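## Task

The scoop starts in the right gripper. Set it on the table near the litter pan, hollow facing up, touching only the table and lying at rest. Every other object must stay within roughly 2 to 3 cm of its starting spot and turn only a little. Anything that stays in place only because the robot holds it does not count.

## Robot and tools

Robot: two 6-joint arms, left_arm and right_arm, each with a parallel two-finger gripper and a wrist camera. Fixed cameras are cam_high and cam_low; wrist cameras are cam_left_wrist and cam_right_wrist (all 504x504). Images come back in that order.

Scene frame: origin at table-top height, between the arm bases and a little behind the near table edge. +x points out over the table, +z up, and left_arm sits on the +y side. The names left and right are labels only, not image sides. Bases: left_arm near (0.003, 0.340, 0), right_arm near (-0.001, -0.289, -0.008) m.

Joint order inside every row and every per-joint list, for each arm: shoulder (joint2), elbow (joint3), waist (joint1), wrist pitch (joint4), wrist yaw (joint5), wrist roll (joint6). Trust this order only. Ranges in rad: waist -2.618 to 3.054, shoulder 0 to 3.142, elbow 0 to 3.142, wrist pitch -1.571 to 1.571, wrist yaw -1.571 to 1.571, wrist roll -2.094 to 2.094; true ends may differ by up to 0.036.

A row is one flat list of 14 numbers, each in [-1, 1], covering both arms even if only one moves: left_arm's 6 joint numbers then its opening, then right_arm's 6 joint numbers then its opening. Joint numbers are scaled offsets, not poses: 1.0 equals 1.202 rad for waist, 1.258 shoulder, 1.238 elbow, 2.073 wrist pitch, 2.022 wrist yaw and wrist roll. The opening value is absolute: +1 fully open, -1 closed.

execute_actions(actions): a list of up to 15 actions; each action is a table of up to 15 rows, one row per 1/30 s step; if fewer rows are given, the final row is held until 15 steps pass. Joint offsets in every row are counted from the angles the arm had when that action began (for the first action of a call, the last reported angles), not from the previous row. An action asking a joint to go more than 0.036 rad beyond its range is rejected for both arms; if the first action is bad, the whole call does nothing. A joint asked past its real end only goes to that end, and the result may add "joint sent to its limit". An empty list just returns state and images.

move(target, speed, blocking): target is one 14-number row as above; its joint offsets are measured from the Joint positions in the latest result that printed them. All joints travel together so they finish at the same fraction, so the hand traces a curve. speed is the top rate in rad/s of the joint with the longest path, 0.01 to 2 (default 0.5); paths last 0.5 to 10 s. Moves ignore obstacles and the other arm, and faster or deeper contact presses harder. Finger values are applied at the start. blocking=false returns after 0.5 s while motion continues; then use wait or stop before any new row or move. The extra "move:" line reports the ending (done, off_target, moving, held, fault), limits=held or limits=none, and the joint per arm farthest from its target.

wait(seconds): 0 to 10; lets time pass with the last command held, ending early if a running move finishes. stop(): brakes a running move, needing some room; fingers keep moving. zoom_image(camera, region): region [x0, y0, x1, y1] in pixels of that camera's last image, at most 504 by 504. read_manual(section): only licence texts. finished_scene(scene): pass the current scene's number once the scoop rests correctly; it cannot be undone and reports success.

Results: each arm line gives end_effector_position (m, the point between the pads about 1 cm short of the fingertips) and end_effector_quat_wxyz in the scene frame; these can be off, more at full reach. Fingers point along the gripper's +z and close along its y. Joint positions and Joint velocities list the six joints (rad, rad/s) then the pad gap (m; 0.094 fully open). Joint targets shows what joints are currently being driven to. grip_measured is the opening on the command scale; to hold something, command about 0.03 below it (less for a lighter hold). "joint command not followed" means a clearance check altered some joint targets. FAULT or OVER-TEMPERATURE FAULT lines mean an arm stopped; MOTOR HOT warns from 75 °C, and long holding under load heats motors.

Motion limits: each step a joint target may lead the measured angle by at most 0.202 (waist), 0.258 (shoulder), 0.238 (elbow), 0.573 (wrist pitch), 0.522 (wrist yaw and roll) rad, and targets are scaled back if they would put the gripper over 70 mm from where it is, so big offsets need several actions. Zero offsets can let an arm sag; correct by commanding back toward the wanted angles. Torque readings include offsets, friction and noise.

Cautions: release the scoop gently and low so it does not drop, bounce or flip; keep it hollow up and off the pan. Do not bump the litter pan or other items, push anything off the table, strike the base bar or rear plate (up to about 3 cm tall), or let the arms collide. Random brief tugs on held parts or nudges to loose objects can occur. Open the gripper and lift clear so the scoop rests unsupported before finishing.

Each tool is called after ">>>" in YAML: its name, and indented under it one key for each argument.

## Session

>>> execute_actions:
  actions: []

Scene clock: 0.00 s.
left_arm: end_effector_position=(+0.3630, +0.3765, +0.3235) grip_measured=+1.000 end_effector_quat_wxyz=(+0.623, -0.219, +0.749, -0.046) | right_arm: end_effector_position=(+0.3236, -0.3213, +0.3979) grip_measured=-0.595 end_effector_quat_wxyz=(+0.457, -0.074, +0.885, -0.053)
Joint names: [shoulder, elbow, waist, wrist pitch, wrist yaw, wrist roll]
Joint positions: left_arm=[ 0.962  0.9    0.065 -0.155 -0.179 -0.413  0.094] | right_arm=[ 1.248  1.821 -0.025 -1.163 -0.051 -0.256  0.019]
Joint velocities: left_arm=[ 0.012  0.007 -0.022 -0.095 -0.022 -0.007  0.   ] | right_arm=[ 0.002 -0.012 -0.012 -0.051  0.037 -0.022 -0.   ]
Joint torques (N m, as the arm reports them, + toward a larger angle): no reading
Motor temperatures (°C, as the motors report them): left_arm=[22 20 19 22 21 20] | right_arm=[19 18 19 23 21 21]
Joint targets: left_arm=[0.954 0.908 0.066 -0.161 -0.181 -0.410] | right_arm=[1.237 1.830 -0.024 -1.160 -0.054 -0.255]
camera_calibration (this result's frames):
cam_left_wrist: T_world_to_cam=[[0.271404, -0.897387, 0.347904, 0.126788], [-0.667732, -0.435891, -0.603435, 0.605574], [0.693162, -0.0685316, -0.717516, 0.126957], [0, 0, 0, 1]] pos_world=[0.281948, 0.386443, 0.412409]
cam_right_wrist: T_world_to_cam=[[0.0955081, -0.97857, 0.182423, -0.41868], [-0.937529, -0.150019, -0.3139, 0.384055], [0.33454, -0.141047, -0.931766, 0.339311], [0, 0, 0, 1]] pos_world=[0.286537, -0.304234, 0.51309]

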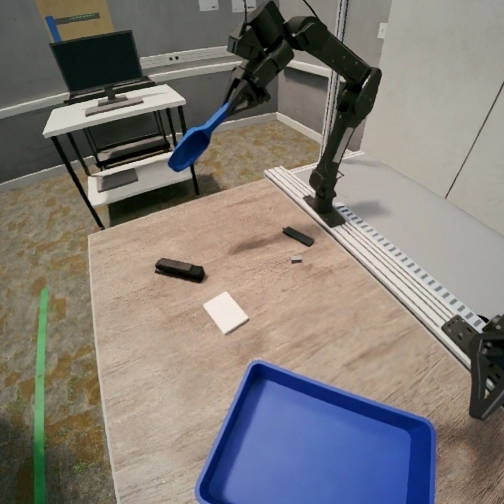

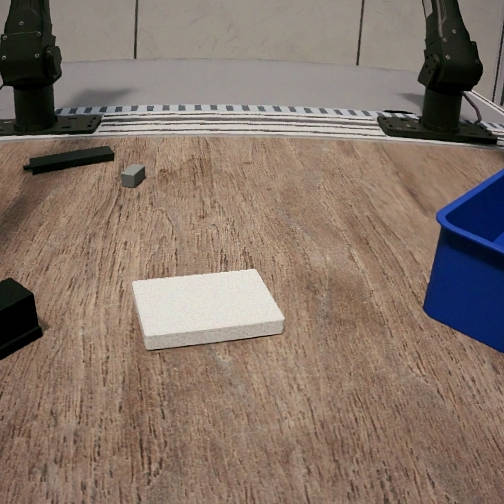

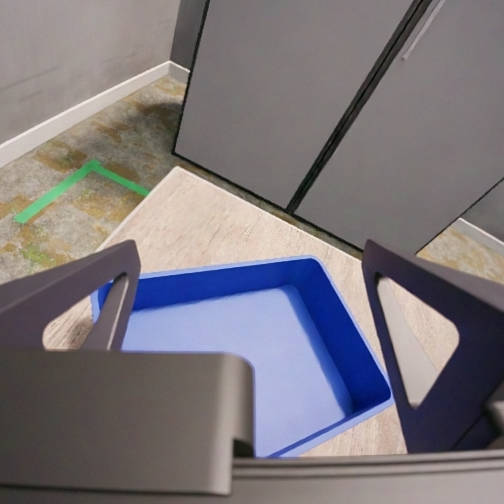

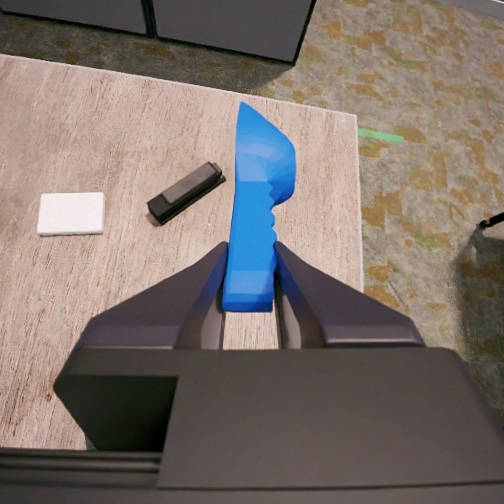

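>>> move:
  target: [0.67,0.87,0,-0.68,0.092,-0.68,0.3,0.15,-0.62,0.46,0.6,0.028,0.908,-0.64]
  speed: 0.8

>>> move:
  target: [0,0,0,0,0,0,0.3,0.15,-0.62,0.475,0.62,0,0,-0.64]
  speed: 0.7

>>> move:
  target: [0,0.02,-0.672,0,0,0,0.3,0,0,0,0.01,0,0,-0.64]
  speed: 0.6

Scene clock: 9.47 s.
left_arm: end_effector_position=(+0.3618, +0.3452, +0.2232) grip_measured=+0.302 end_effector_quat_wxyz=(-0.057, +0.780, -0.620, +0.062) | right_arm: end_effector_position=(+0.4307, -0.0955, +0.2497) grip_measured=-0.596 end_effector_quat_wxyz=(+0.298, +0.447, +0.683, +0.494)
Joint names: [shoulder, elbow, waist, wrist pitch, wrist yaw, wrist roll]
Joint positions: left_arm=[ 1.795  1.944  0.065 -1.54   0.004 -1.778  0.061] | right_arm=[ 1.438  1.054  0.516  0.057 -0.004  1.576  0.019]
Joint velocities: left_arm=[-0.017 -0.012 -0.002  0.081  0.022 -0.037 -0.   ] | right_arm=[-0.012 -0.012  0.002 -0.007 -0.051  0.051  0.002]
Joint torques (N m, as the arm reports them, + toward a larger angle): left_arm=[-7.43  8.69 -0.18  0.27  0.05 -0.09] | right_arm=[-7.29  7.49  0.88  2.17  0.15  0.04]
Motor temperatures (°C, as the motors report them): left_arm=[23 21 19 24 21 20] | right_arm=[19 19 19 26 21 21]
Joint targets: left_arm=[1.805 1.977 0.065 -1.563 0.007 -1.788] | right_arm=[1.437 1.053 0.528 0.081 0.005 1.579]
joint sent to its limit (left arm) — the command would take the wrist pitch past its lower limit, so that joint was sent only as far as its limit.
move: off_target (left_arm, right_arm); limits=none; left_arm: farthest joint: the elbow, 0.033 radians from its target (1.077 radians at the start); right_arm: farthest joint: the wrist pitch, 0.023 radians from its target (1.244 radians at the start)
camera_calibration (this result's frames):
cam_left_wrist: T_world_to_cam=[[0.958616, 0.231324, 0.165964, -0.46365], [0.0856678, -0.790295, 0.606708, 0.110217], [0.271507, -0.567383, -0.777407, 0.391797], [0, 0, 0, 1]] pos_world=[0.328645, 0.416656, 0.314666]
cam_right_wrist: T_world_to_cam=[[-0.306339, -0.134709, -0.942343, 0.353578], [-0.843307, 0.497614, 0.20301, 0.364013], [0.441575, 0.856875, -0.266039, 0.0802331], [0, 0, 0, 1]] pos_world=[0.379861, -0.202258, 0.280638]

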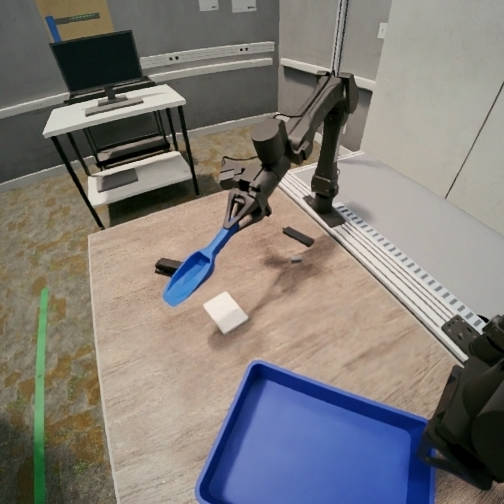

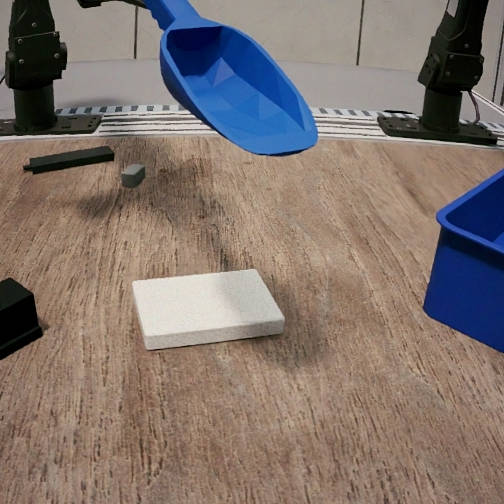

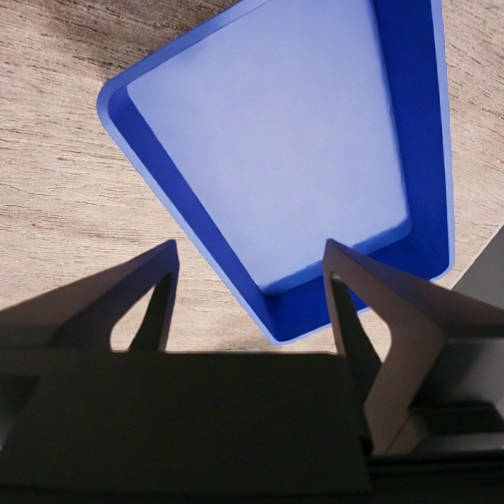

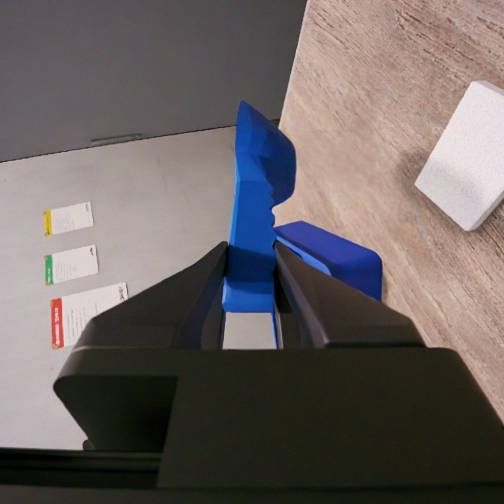

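Scene clock: 12.13 s.
left_arm: end_effector_position=(+0.3618, +0.3452, +0.2232) grip_measured=+0.302 end_effector_quat_wxyz=(-0.057, +0.780, -0.620, +0.062) | right_arm: end_effector_position=(+0.2192, +0.0421, +0.1495) grip_measured=-0.596 end_effector_quat_wxyz=(+0.188, +0.214, +0.677, +0.679)
Joint names: [shoulder, elbow, waist, wrist pitch, wrist yaw, wrist roll]
Joint positions: left_arm=[ 1.795  1.944  0.065 -1.54   0.004 -1.778  0.061] | right_arm=[ 1.619  0.292  1.074  1.315 -0.004  1.576  0.019]
Joint velocities: left_arm=[-0.002 -0.002 -0.012 -0.007  0.022  0.007  0.001] | right_arm=[ 0.002 -0.007  0.012 -0.037 -0.022 -0.066  0.   ]
Joint torques (N m, as the arm reports them, + toward a larger angle): left_arm=[-8.07  6.41  0.04  0.56  0.02 -0.1 ] | right_arm=[-4.93  3.99  0.99  2.21  0.03 -0.01]
Motor temperatures (°C, as the motors report them): left_arm=[23 21 19 24 21 20] | right_arm=[19 19 19 26 21 21]
Joint targets: left_arm=[1.795 1.944 0.065 -1.540 0.004 -1.778] | right_arm=[1.627 0.286 1.087 1.343 -0.005 1.576]
move: off_target (right_arm); limits=none; left_arm: farthest joint: the waist, 0.000 radians from its target (0.000 radians at the start); right_arm: farthest joint: the wrist pitch, 0.027 radians from its target (1.285 radians at the start)
camera_calibration (this result's frames):
cam_left_wrist: T_world_to_cam=[[0.958616, 0.231324, 0.165964, -0.46365], [0.0856678, -0.790295, 0.606708, 0.110217], [0.271507, -0.567383, -0.777407, 0.391797], [0, 0, 0, 1]] pos_world=[0.328645, 0.416656, 0.314666]
cam_right_wrist: T_world_to_cam=[[-0.0135613, -0.00140902, -0.999907, 0.151747], [-0.998885, -0.0451966, 0.0136112, 0.222759], [-0.0452116, 0.998977, -0.000794528, 0.0901546], [0, 0, 0, 1]] pos_world=[0.228645, -0.0797806, 0.148773]

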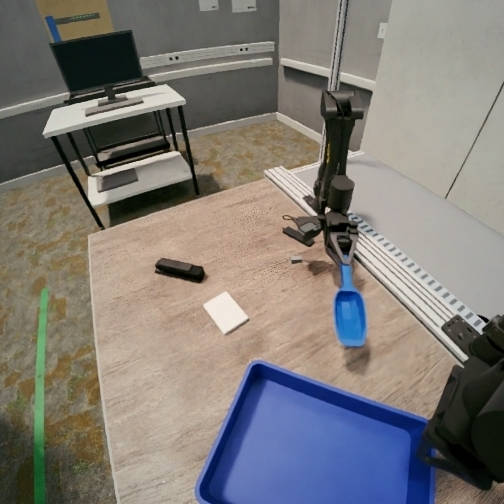

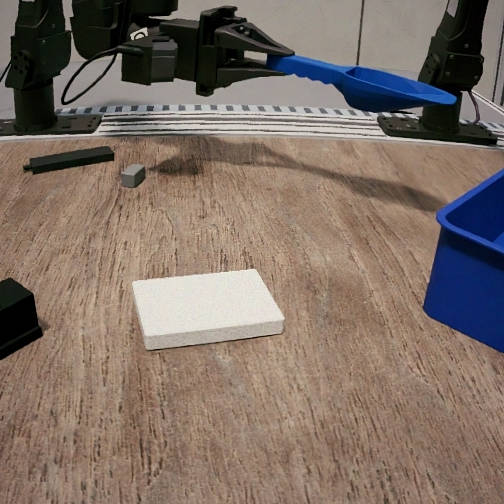

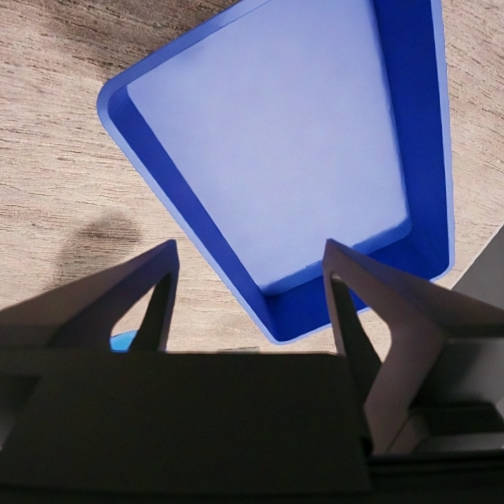

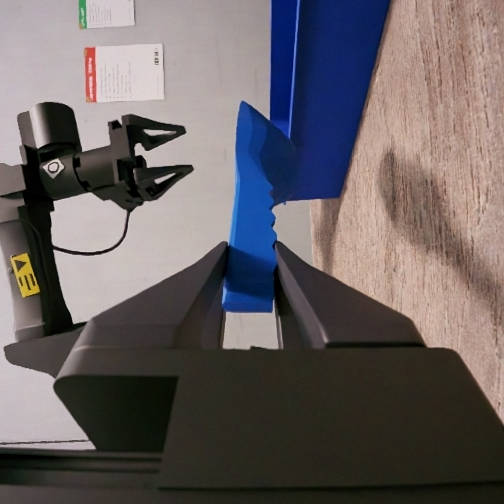

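Scene clock: 13.87 s.
left_arm: end_effector_position=(+0.2570, +0.0842, +0.2211) grip_measured=+0.302 end_effector_quat_wxyz=(+0.020, -0.474, +0.877, -0.079) | right_arm: end_effector_position=(+0.2192, +0.0421, +0.1483) grip_measured=-0.596 end_effector_quat_wxyz=(+0.187, +0.214, +0.679, +0.677)
Joint names: [shoulder, elbow, waist, wrist pitch, wrist yaw, wrist roll]
Joint positions: left_arm=[ 1.795  1.944 -0.744 -1.54   0.008 -1.778  0.061] | right_arm=[ 1.619  0.292  1.074  1.31  -0.004  1.576  0.019]
Joint velocities: left_arm=[ 0.002  0.002 -0.032 -0.037 -0.051  0.007 -0.001] | right_arm=[-0.007 -0.012 -0.017  0.022 -0.007 -0.095 -0.001]
Joint torques (N m, as the arm reports them, + toward a larger angle): left_arm=[-8.11  8.25 -0.11  0.59  0.03 -0.03] | right_arm=[-5.67  4.45 -0.02  2.21  0.04 -0.01]
Motor temperatures (°C, as the motors report them): left_arm=[23 21 19 24 21 20] | right_arm=[19 19 19 27 21 21]
Joint targets: left_arm=[1.795 1.969 -0.742 -1.540 0.004 -1.778] | right_arm=[1.619 0.292 1.074 1.336 -0.004 1.576]
move: off_target (left_arm, right_arm); limits=none; left_arm: farthest joint: the elbow, 0.024 radians from its target (0.024 radians at the start); right_arm: farthest joint: the wrist pitch, 0.025 radians from its target (0.020 radians at the start)
camera_calibration (this result's frames):
cam_left_wrist: T_world_to_cam=[[0.831181, -0.533405, 0.156897, -0.203318], [-0.503618, -0.602699, 0.618969, 0.0471364], [-0.2356, -0.593491, -0.769585, 0.401324], [0, 0, 0, 1]] pos_world=[0.287285, 0.158141, 0.311577]
cam_right_wrist: T_world_to_cam=[[-0.0162747, -0.00555847, -0.999852, 0.151276], [-0.998838, -0.0452858, 0.01651, 0.222301], [-0.0453709, 0.998959, -0.00481499, 0.0907747], [0, 0, 0, 1]] pos_world=[0.228623, -0.0797722, 0.14802]

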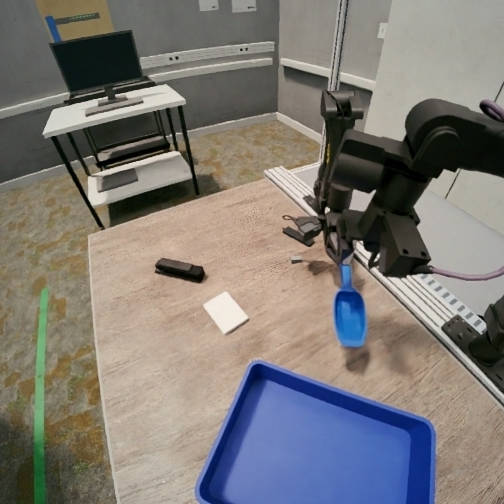

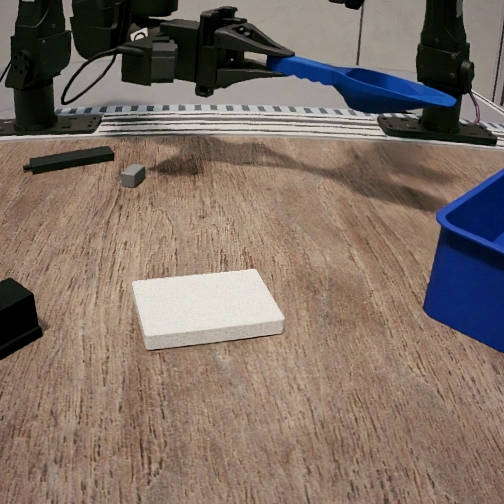

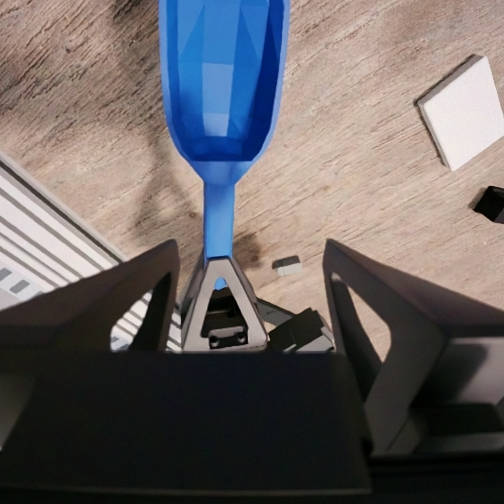

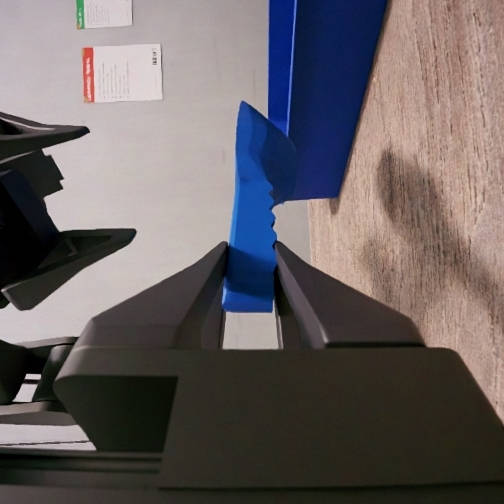

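>>> move:
  target: [0.072,-0.158,-0.022,0.05,0,-0.012,0.3,0,0,0,0.012,0,0,-0.64]
  speed: 0.15

Scene clock: 18.03 s.
left_arm: end_effector_position=(+0.2503, +0.0820, +0.1486) grip_measured=+0.302 end_effector_quat_wxyz=(-0.003, -0.474, +0.881, -0.003) | right_arm: end_effector_position=(+0.2191, +0.0421, +0.1477) grip_measured=-0.596 end_effector_quat_wxyz=(+0.187, +0.214, +0.679, +0.676)
Joint names: [shoulder, elbow, waist, wrist pitch, wrist yaw, wrist roll]
Joint positions: left_arm=[ 1.877  1.767 -0.762 -1.441  0.008 -1.791  0.061] | right_arm=[ 1.619  0.292  1.074  1.308 -0.004  1.576  0.019]
Joint velocities: left_arm=[-0.002 -0.027 -0.022  0.007 -0.051  0.051  0.   ] | right_arm=[-0.017 -0.002 -0.002 -0.007  0.037  0.037  0.   ]
Joint torques (N m, as the arm reports them, + toward a larger angle): left_arm=[-8.68  5.03 -0.77  0.36  0.07 -0.07] | right_arm=[-5.68  4.46 -0.01  2.23  0.04 -0.01]
Motor temperatures (°C, as the motors report them): left_arm=[23 22 19 23 21 20] | right_arm=[20 19 19 28 21 21]
Joint targets: left_arm=[1.886 1.748 -0.770 -1.436 0.008 -1.802] | right_arm=[1.619 0.292 1.074 1.335 -0.004 1.576]
move: off_target (right_arm); limits=none; left_arm: farthest joint: the elbow, 0.019 radians from its target (0.196 radians at the start); right_arm: farthest joint: the wrist pitch, 0.027 radians from its target (0.024 radians at the start)
camera_calibration (this result's frames):
cam_left_wrist: T_world_to_cam=[[0.837725, -0.546091, 0.00116145, -0.16502], [-0.437422, -0.669746, 0.600085, 0.0790741], [-0.326924, -0.503214, -0.799935, 0.362576], [0, 0, 0, 1]] pos_world=[0.291365, 0.145297, 0.242778]
cam_right_wrist: T_world_to_cam=[[-0.0175268, -0.00747365, -0.999818, 0.151057], [-0.998813, -0.045323, 0.017848, 0.22209], [-0.0454481, 0.998944, -0.00667041, 0.0910602], [0, 0, 0, 1]] pos_world=[0.228612, -0.0797694, 0.147673]

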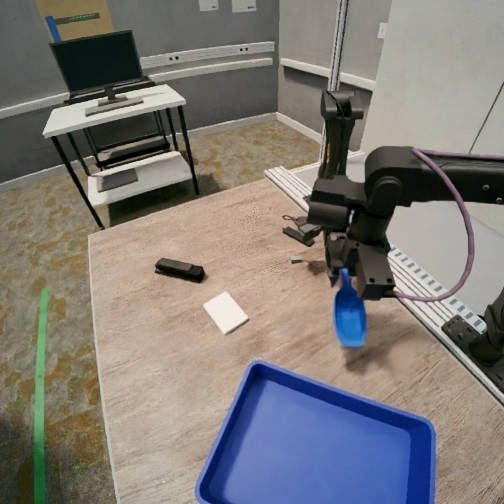

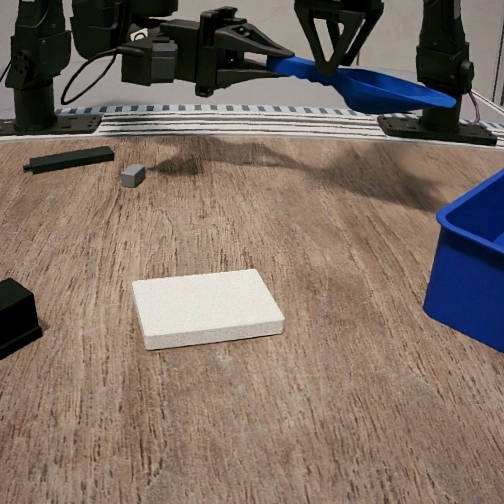

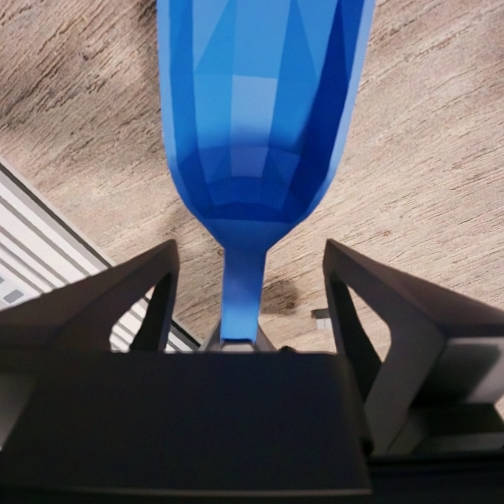

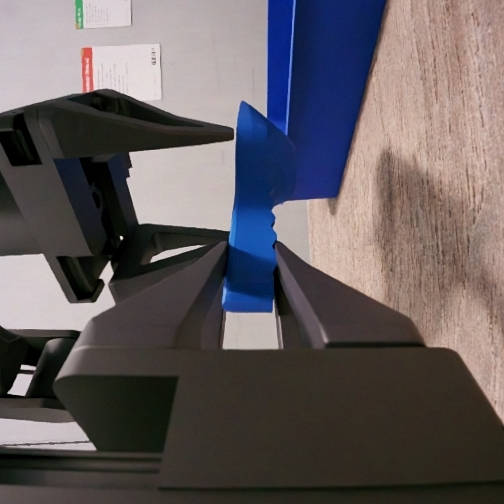

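>>> move:
  target: [0,-0.08,-0.03,0.036,0,0.012,0.3,0,0,0,0.012,0,0,-0.64]
  speed: 0.1

Scene clock: 20.77 s.
left_arm: end_effector_position=(+0.2428, +0.0757, +0.1289) grip_measured=+0.302 end_effector_quat_wxyz=(-0.005, -0.455, +0.890, +0.001) | right_arm: end_effector_position=(+0.2191, +0.0421, +0.1472) grip_measured=-0.596 end_effector_quat_wxyz=(+0.187, +0.214, +0.680, +0.676)
Joint names: [shoulder, elbow, waist, wrist pitch, wrist yaw, wrist roll]
Joint positions: left_arm=[ 1.877  1.689 -0.789 -1.371  0.008 -1.777  0.061] | right_arm=[ 1.619  0.292  1.074  1.306 -0.004  1.576  0.019]
Joint velocities: left_arm=[ 0.002  0.007 -0.002  0.022 -0.007  0.007  0.   ] | right_arm=[ 0.002 -0.007 -0.007 -0.022 -0.022  0.022 -0.   ]
Joint torques (N m, as the arm reports them, + toward a larger angle): left_arm=[-9.11  5.14 -0.57  0.29  0.05  0.02] | right_arm=[-5.67  4.46  0.    2.22  0.05 -0.01]
Motor temperatures (°C, as the motors report them): left_arm=[24 21 19 23 21 20] | right_arm=[20 19 19 28 21 21]
Joint targets: left_arm=[1.877 1.669 -0.797 -1.366 0.008 -1.767] | right_arm=[1.619 0.292 1.074 1.333 -0.004 1.576]
move: off_target (left_arm, right_arm); limits=none; left_arm: farthest joint: the elbow, 0.021 radians from its target (0.099 radians at the start); right_arm: farthest joint: the wrist pitch, 0.027 radians from its target (0.025 radians at the start)
camera_calibration (this result's frames):
cam_left_wrist: T_world_to_cam=[[0.81451, -0.580111, -0.00666351, -0.15294], [-0.461248, -0.654501, 0.599064, 0.0881803], [-0.351885, -0.48487, -0.800673, 0.346021], [0, 0, 0, 1]] pos_world=[0.287004, 0.136767, 0.223205]
cam_right_wrist: T_world_to_cam=[[-0.0185701, -0.00906965, -0.999786, 0.150874], [-0.998791, -0.045352, 0.018963, 0.221914], [-0.0455143, 0.99893, -0.00821649, 0.0912978], [0, 0, 0, 1]] pos_world=[0.228603, -0.0797675, 0.147384]

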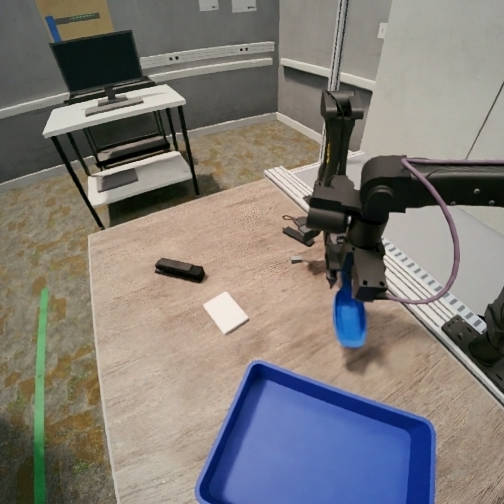

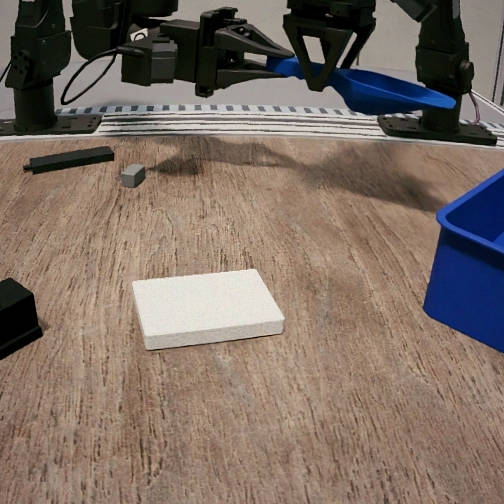

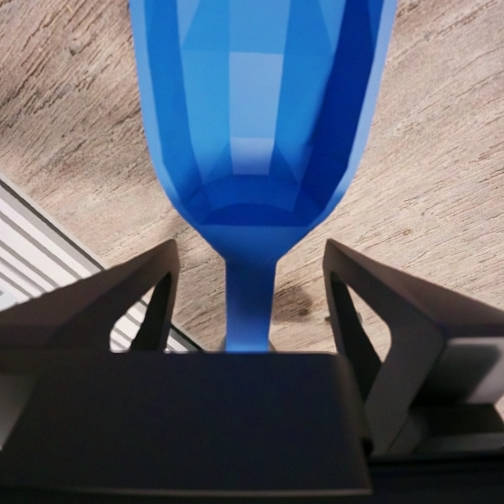

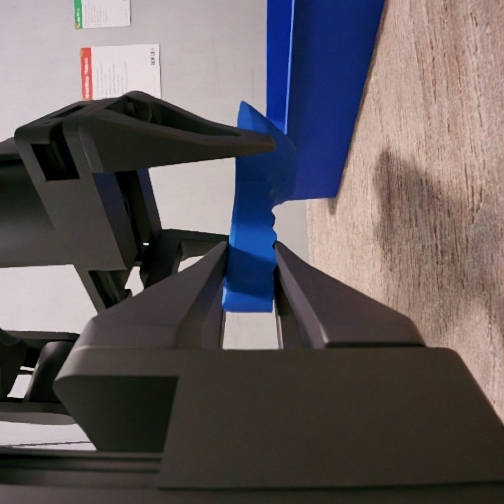

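>>> move:
  target: [0,0,0,0,0,0,-0.68,0,0,0,0.012,0,0,-0.64]

Scene clock: 22.67 s.
left_arm: end_effector_position=(+0.2411, +0.0756, +0.1290) grip_measured=-0.614 end_effector_quat_wxyz=(-0.007, -0.450, +0.893, +0.003) | right_arm: end_effector_position=(+0.2197, +0.0417, +0.1465) grip_measured=-0.596 end_effector_quat_wxyz=(+0.187, +0.215, +0.681, +0.675)
Joint names: [shoulder, elbow, waist, wrist pitch, wrist yaw, wrist roll]
Joint positions: left_arm=[ 1.877  1.689 -0.791 -1.375  0.013 -1.767  0.018] | right_arm=[ 1.619  0.292  1.073  1.304 -0.003  1.575  0.019]
Joint velocities: left_arm=[-0.022  0.007  0.022 -0.007  0.051 -0.037  0.   ] | right_arm=[ 0.002  0.002  0.002 -0.081 -0.051 -0.022  0.001]
Joint torques (N m, as the arm reports them, + toward a larger angle): left_arm=[-9.19  6.57 -0.03  0.17 -0.04 -0.15] | right_arm=[-5.66  4.45  0.09  2.23  0.04  0.  ]
Motor temperatures (°C, as the motors report them): left_arm=[24 21 19 23 21 20] | right_arm=[20 19 19 29 21 21]
Joint targets: left_arm=[1.877 1.689 -0.789 -1.371 0.009 -1.777] | right_arm=[1.619 0.292 1.074 1.331 -0.004 1.576]
move: off_target (right_arm); limits=none; left_arm: farthest joint: the wrist roll, 0.010 radians from its target (0.000 radians at the start); right_arm: farthest joint: the wrist pitch, 0.027 radians from its target (0.025 radians at the start)
camera_calibration (this result's frames):
cam_left_wrist: T_world_to_cam=[[0.807781, -0.589369, -0.0116306, -0.148669], [-0.464958, -0.649145, 0.602017, 0.0874007], [-0.36236, -0.48089, -0.798399, 0.347297], [0, 0, 0, 1]] pos_world=[0.286576, 0.136127, 0.222936]
cam_right_wrist: T_world_to_cam=[[-0.0194474, -0.0117384, -0.999742, 0.150493], [-0.998871, -0.04311, 0.0199366, 0.222289], [-0.0433329, 0.999001, -0.0108868, 0.0916329], [0, 0, 0, 1]] pos_world=[0.228935, -0.080192, 0.14702]

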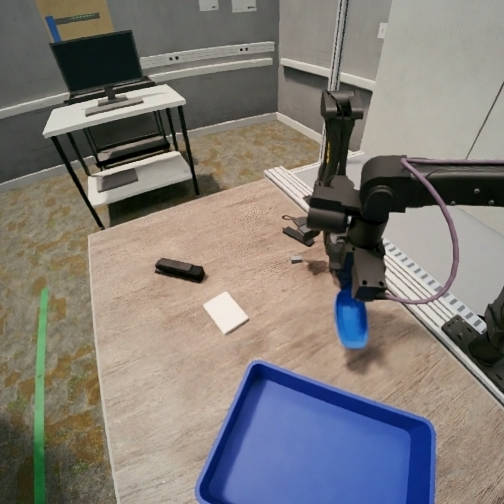

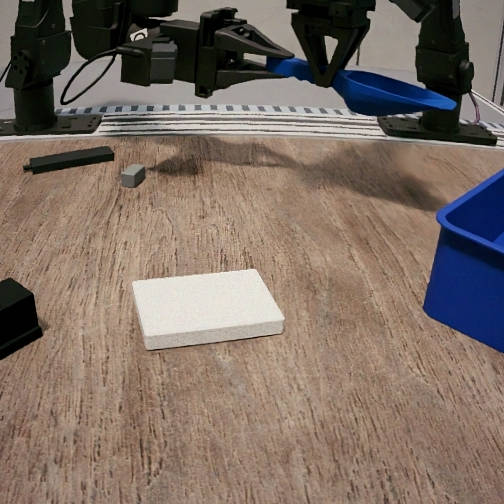

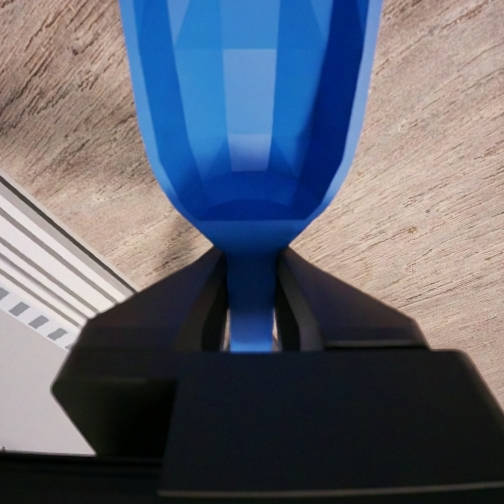

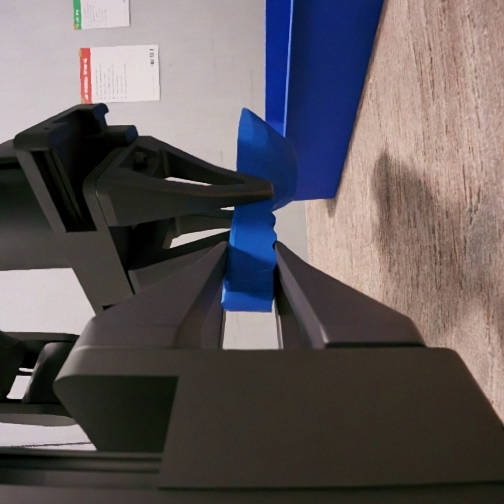

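>>> move:
  target: [0,0,0,0,0,0,-0.66,0,0,0,0.012,0,0,-0.2]

>>> move:
  target: [0,0,0,0,0,0,-0.66,0,0,-1,0,0,0,-0.2]
  speed: 0.7

>>> move:
  target: [0,0,0,0,0,0.85,-0.66,0,0,0,0,0,0,-0.2]
  speed: 0.9

>>> move:
  target: [0,0,0.39,0,0,0.252,-0.66,0,0,0,0,0,0,-0.2]
  speed: 0.4

Scene clock: 26.07 s.
left_arm: end_effector_position=(+0.2411, +0.0755, +0.1290) grip_measured=-0.614 end_effector_quat_wxyz=(-0.007, -0.450, +0.893, +0.002) | right_arm: end_effector_position=(+0.2198, +0.0417, +0.1502) grip_measured=-0.202 end_effector_quat_wxyz=(+0.189, +0.214, +0.676, +0.680)
Joint names: [shoulder, elbow, waist, wrist pitch, wrist yaw, wrist roll]
Joint positions: left_arm=[ 1.877  1.689 -0.791 -1.374  0.013 -1.767  0.018] | right_arm=[ 1.619  0.292  1.073  1.318 -0.003  1.576  0.037]
Joint velocities: left_arm=[-0.012 -0.007 -0.007 -0.022  0.007 -0.022  0.   ] | right_arm=[-0.007 -0.002 -0.012 -0.081  0.022  0.051  0.   ]
Joint torques (N m, as the arm reports them, + toward a larger angle): left_arm=[-9.08  6.28 -0.03  0.16  0.08 -0.03] | right_arm=[-5.67  4.45 -0.01  2.08  0.04 -0.01]
Motor temperatures (°C, as the motors report them): left_arm=[24 21 19 23 21 20] | right_arm=[20 19 19 29 21 21]
Joint targets: left_arm=[1.877 1.689 -0.791 -1.375 0.013 -1.768] | right_arm=[1.619 0.292 1.073 1.328 -0.003 1.576]
move: done; limits=none; left_arm: farthest joint: the wrist pitch, 0.001 radians from its target (0.000 radians at the start); right_arm: farthest joint: the wrist pitch, 0.010 radians from its target (0.025 radians at the start)
camera_calibration (this result's frames):
cam_left_wrist: T_world_to_cam=[[0.807782, -0.589372, -0.0113337, -0.148787], [-0.464941, -0.648822, 0.602378, 0.0872565], [-0.362379, -0.481321, -0.79813, 0.347249], [0, 0, 0, 1]] pos_world=[0.286592, 0.136061, 0.222902]
cam_right_wrist: T_world_to_cam=[[-0.0116088, 0.000905668, -0.999932, 0.151969], [-0.999015, -0.0428491, 0.0115594, 0.223615], [-0.0428357, 0.999081, 0.0014022, 0.0897407], [0, 0, 0, 1]] pos_world=[0.229003, -0.0802141, 0.149248]

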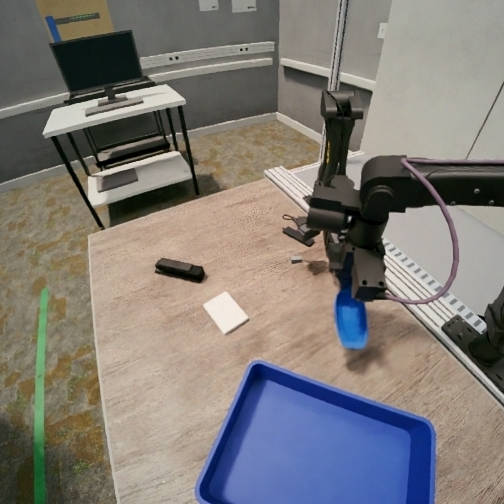

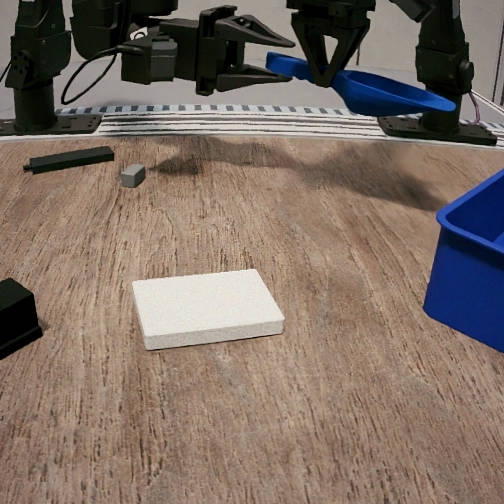

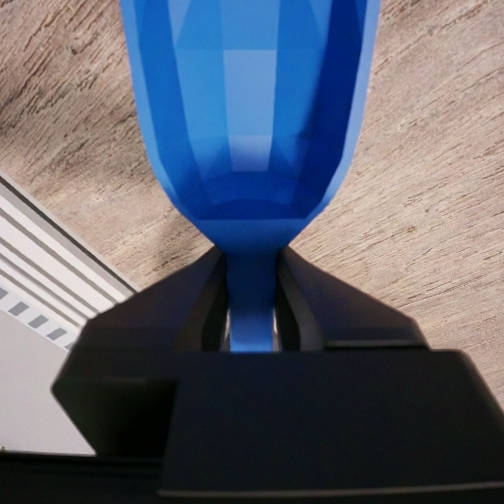

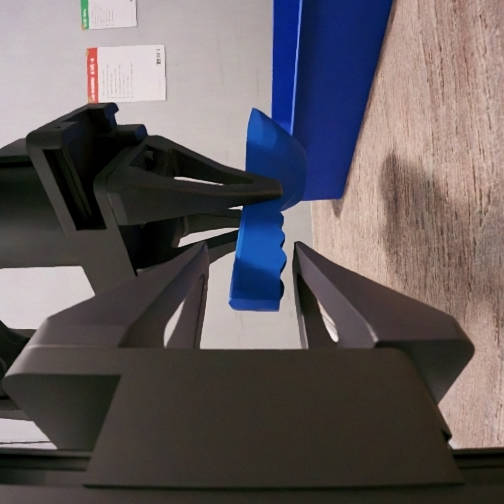

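Scene clock: 28.20 s.
left_arm: end_effector_position=(+0.2411, +0.0755, +0.1290) grip_measured=-0.614 end_effector_quat_wxyz=(-0.007, -0.450, +0.893, +0.002) | right_arm: end_effector_position=(+0.3928, -0.3720, +0.1379) grip_measured=-0.202 end_effector_quat_wxyz=(+0.534, +0.562, +0.449, +0.444)
Joint names: [shoulder, elbow, waist, wrist pitch, wrist yaw, wrist roll]
Joint positions: left_arm=[ 1.877  1.689 -0.791 -1.374  0.013 -1.767  0.018] | right_arm=[ 1.619  0.292 -0.122  1.318 -0.003  1.576  0.037]
Joint velocities: left_arm=[ 0.007 -0.002  0.007  0.051  0.051  0.037  0.   ] | right_arm=[-0.017 -0.002  0.002  0.037  0.081 -0.037  0.   ]
Joint torques (N m, as the arm reports them, + toward a larger angle): left_arm=[-9.06  6.48  0.13  0.22 -0.06 -0.01] | right_arm=[-5.67  4.47 -0.51  1.97  0.05  0.  ]
Motor temperatures (°C, as the motors report them): left_arm=[24 21 19 23 21 20] | right_arm=[20 19 19 30 21 21]
Joint targets: left_arm=[1.877 1.689 -0.791 -1.374 0.013 -1.767] | right_arm=[1.619 0.292 -0.129 1.318 -0.003 1.576]
move: done; limits=none; left_arm: farthest joint: the waist, 0.000 radians from its target (0.000 radians at the start); right_arm: farthest joint: the waist, 0.007 radians from its target (1.202 radians at the start)
camera_calibration (this result's frames):
cam_left_wrist: T_world_to_cam=[[0.807782, -0.589372, -0.0113337, -0.148787], [-0.464941, -0.648822, 0.602378, 0.0872565], [-0.362379, -0.481321, -0.79813, 0.347249], [0, 0, 0, 1]] pos_world=[0.286592, 0.136061, 0.222902]
cam_right_wrist: T_world_to_cam=[[-0.0368269, 0.00170982, -0.99932, 0.152176], [-0.405949, 0.913747, 0.0165234, 0.501053], [0.913154, 0.406281, -0.0329564, -0.0808113], [0, 0, 0, 1]] pos_world=[0.282799, -0.425264, 0.14113]

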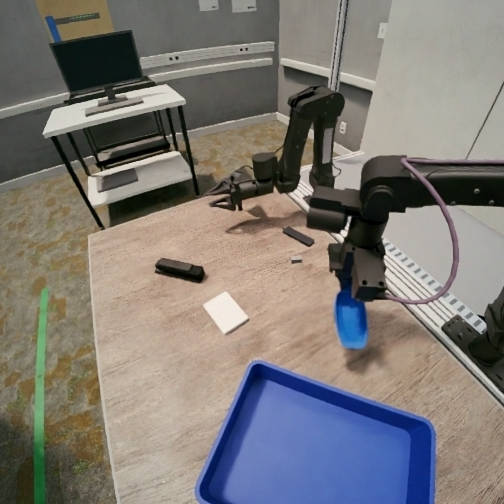

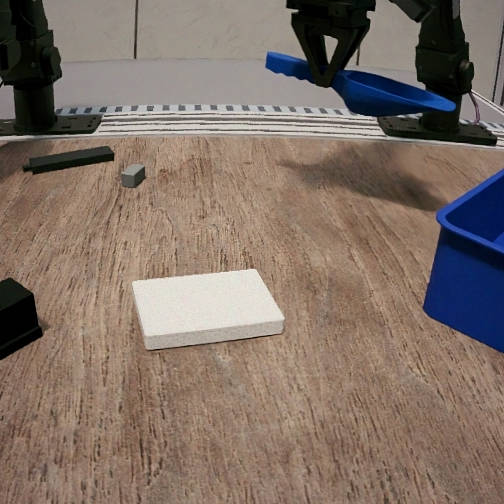

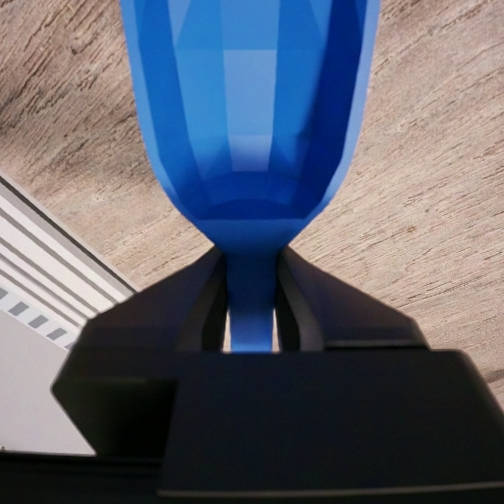

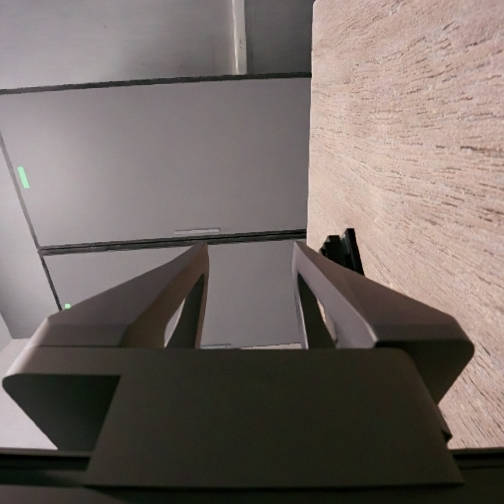

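Scene clock: 31.03 s.
left_arm: end_effector_position=(+0.2411, +0.0755, +0.1290) grip_measured=-0.615 end_effector_quat_wxyz=(-0.007, +0.377, +0.926, -0.004) | right_arm: end_effector_position=(+0.3928, -0.3720, +0.1379) grip_measured=-0.202 end_effector_quat_wxyz=(+0.534, +0.562, +0.449, +0.444)
Joint names: [shoulder, elbow, waist, wrist pitch, wrist yaw, wrist roll]
Joint positions: left_arm=[ 1.877  1.689 -0.791 -1.374  0.013 -0.06   0.018] | right_arm=[ 1.619  0.292 -0.122  1.318 -0.003  1.576  0.037]
Joint velocities: left_arm=[ 0.012  0.012 -0.002  0.007 -0.022  0.022 -0.002] | right_arm=[-0.017 -0.012  0.012  0.037 -0.066  0.051  0.002]
Joint torques (N m, as the arm reports them, + toward a larger angle): left_arm=[-9.25  6.51  0.1   0.18  0.05  0.04] | right_arm=[-5.68  4.44 -0.02  1.97  0.05 -0.01]
Motor temperatures (°C, as the motors report them): left_arm=[24 22 19 23 21 20] | right_arm=[20 19 19 30 21 21]
Joint targets: left_arm=[1.877 1.689 -0.791 -1.374 0.013 -0.048] | right_arm=[1.619 0.292 -0.122 1.318 -0.003 1.576]
move: done; limits=none; left_arm: farthest joint: the wrist roll, 0.012 radians from its target (1.719 radians at the start); right_arm: farthest joint: the waist, 0.000 radians from its target (0.000 radians at the start)
camera_calibration (this result's frames):
cam_left_wrist: T_world_to_cam=[[-0.693851, -0.720014, 0.0122265, 0.220105], [-0.570446, 0.559921, 0.600899, 0.0216537], [-0.439502, 0.40996, -0.799232, 0.298715], [0, 0, 0, 1]] pos_world=[0.296358, 0.0238935, 0.22304]
cam_right_wrist: T_world_to_cam=[[-0.0368269, 0.00170982, -0.99932, 0.152176], [-0.405949, 0.913747, 0.0165234, 0.501053], [0.913154, 0.406281, -0.0329564, -0.0808113], [0, 0, 0, 1]] pos_world=[0.282799, -0.425264, 0.14113]

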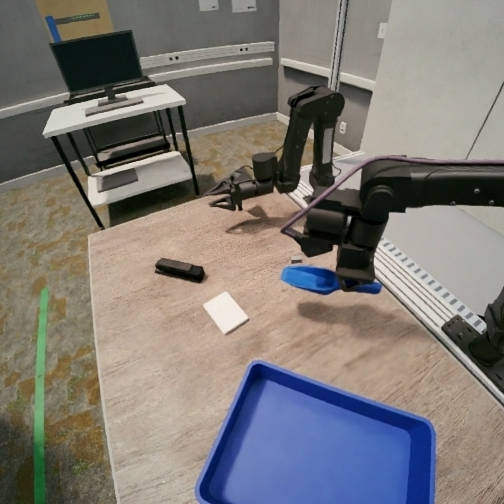

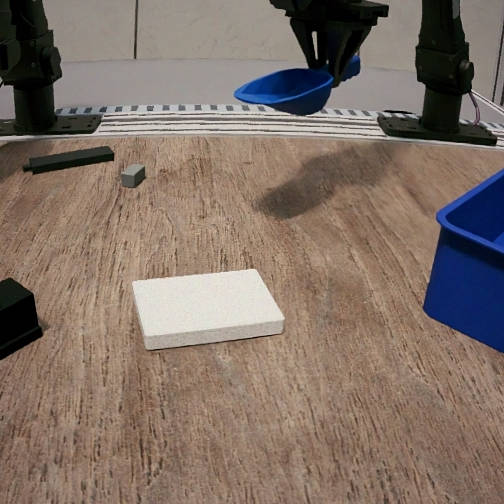

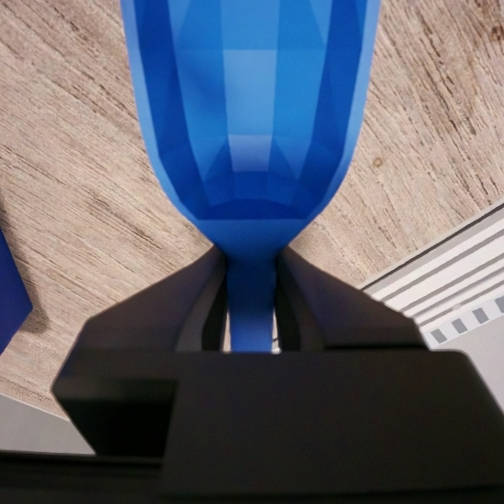

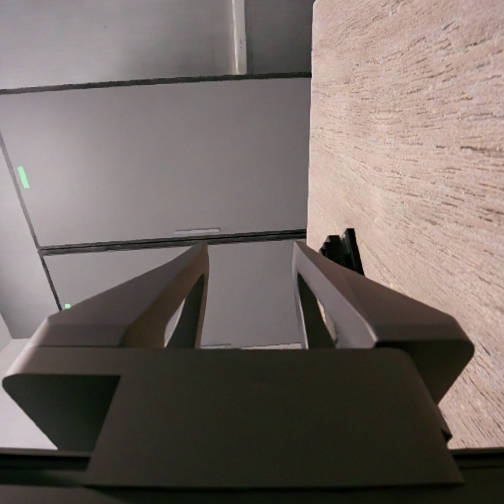

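Scene clock: 33.07 s.
left_arm: end_effector_position=(+0.3340, +0.2103, +0.1296) grip_measured=-0.615 end_effector_quat_wxyz=(-0.003, +0.391, +0.920, -0.003) | right_arm: end_effector_position=(+0.3928, -0.3720, +0.1379) grip_measured=-0.202 end_effector_quat_wxyz=(+0.534, +0.562, +0.449, +0.444)
Joint names: [shoulder, elbow, waist, wrist pitch, wrist yaw, wrist roll]
Joint positions: left_arm=[ 1.877  1.689 -0.323 -1.374  0.013  0.438  0.018] | right_arm=[ 1.619  0.292 -0.122  1.318 -0.003  1.576  0.037]
Joint velocities: left_arm=[ 0.012 -0.017 -0.017  0.022 -0.051  0.051 -0.   ] | right_arm=[-0.007 -0.007 -0.012  0.007 -0.022 -0.066 -0.002]
Joint torques (N m, as the arm reports them, + toward a larger angle): left_arm=[-9.04  6.35 -0.16  0.2   0.02  0.07] | right_arm=[-5.67  4.45 -0.01  1.97  0.04 -0.01]
Motor temperatures (°C, as the motors report them): left_arm=[25 22 19 23 21 20] | right_arm=[20 19 19 30 21 21]
Joint targets: left_arm=[1.877 1.689 -0.322 -1.374 0.013 0.450] | right_arm=[1.619 0.292 -0.122 1.318 -0.003 1.576]
move: done; limits=none; left_arm: farthest joint: the wrist roll, 0.011 radians from its target (0.509 radians at the start); right_arm: farthest joint: the waist, 0.000 radians from its target (0.000 radians at the start)
camera_calibration (this result's frames):
cam_left_wrist: T_world_to_cam=[[-0.715862, -0.698206, 0.00712307, 0.385025], [-0.557339, 0.577518, 0.596529, -0.00876367], [-0.420614, 0.423062, -0.80256, 0.276142], [0, 0, 0, 1]] pos_world=[0.38689, 0.157063, 0.224106]
cam_right_wrist: T_world_to_cam=[[-0.0368269, 0.00170982, -0.99932, 0.152176], [-0.405949, 0.913747, 0.0165234, 0.501053], [0.913154, 0.406281, -0.0329564, -0.0808113], [0, 0, 0, 1]] pos_world=[0.282799, -0.425264, 0.14113]

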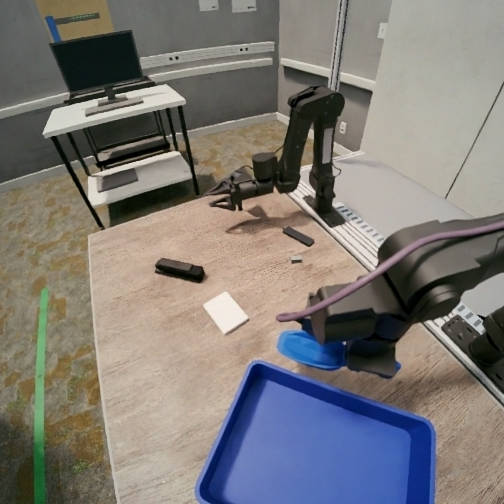

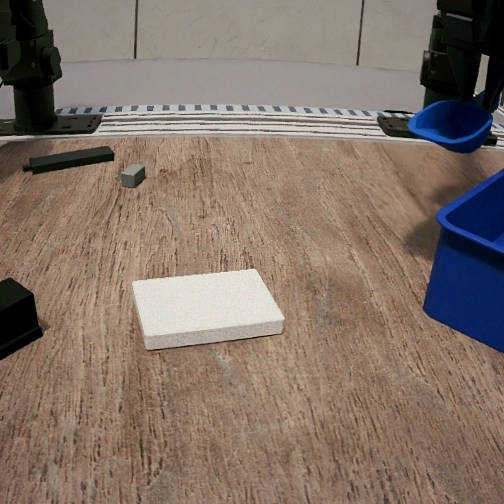

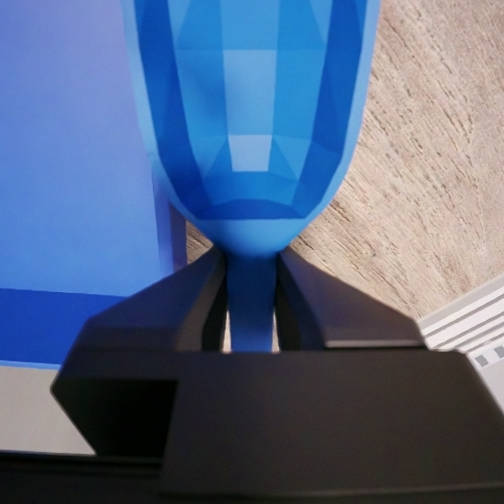

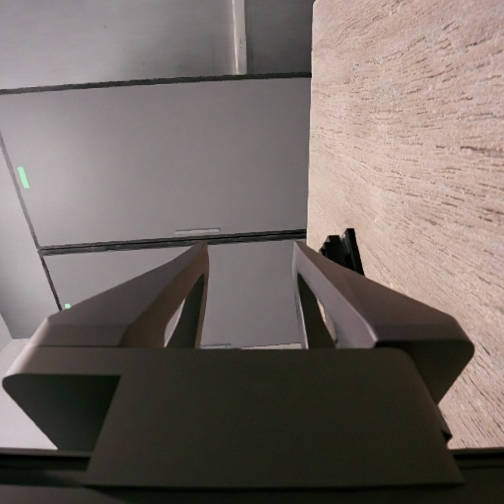

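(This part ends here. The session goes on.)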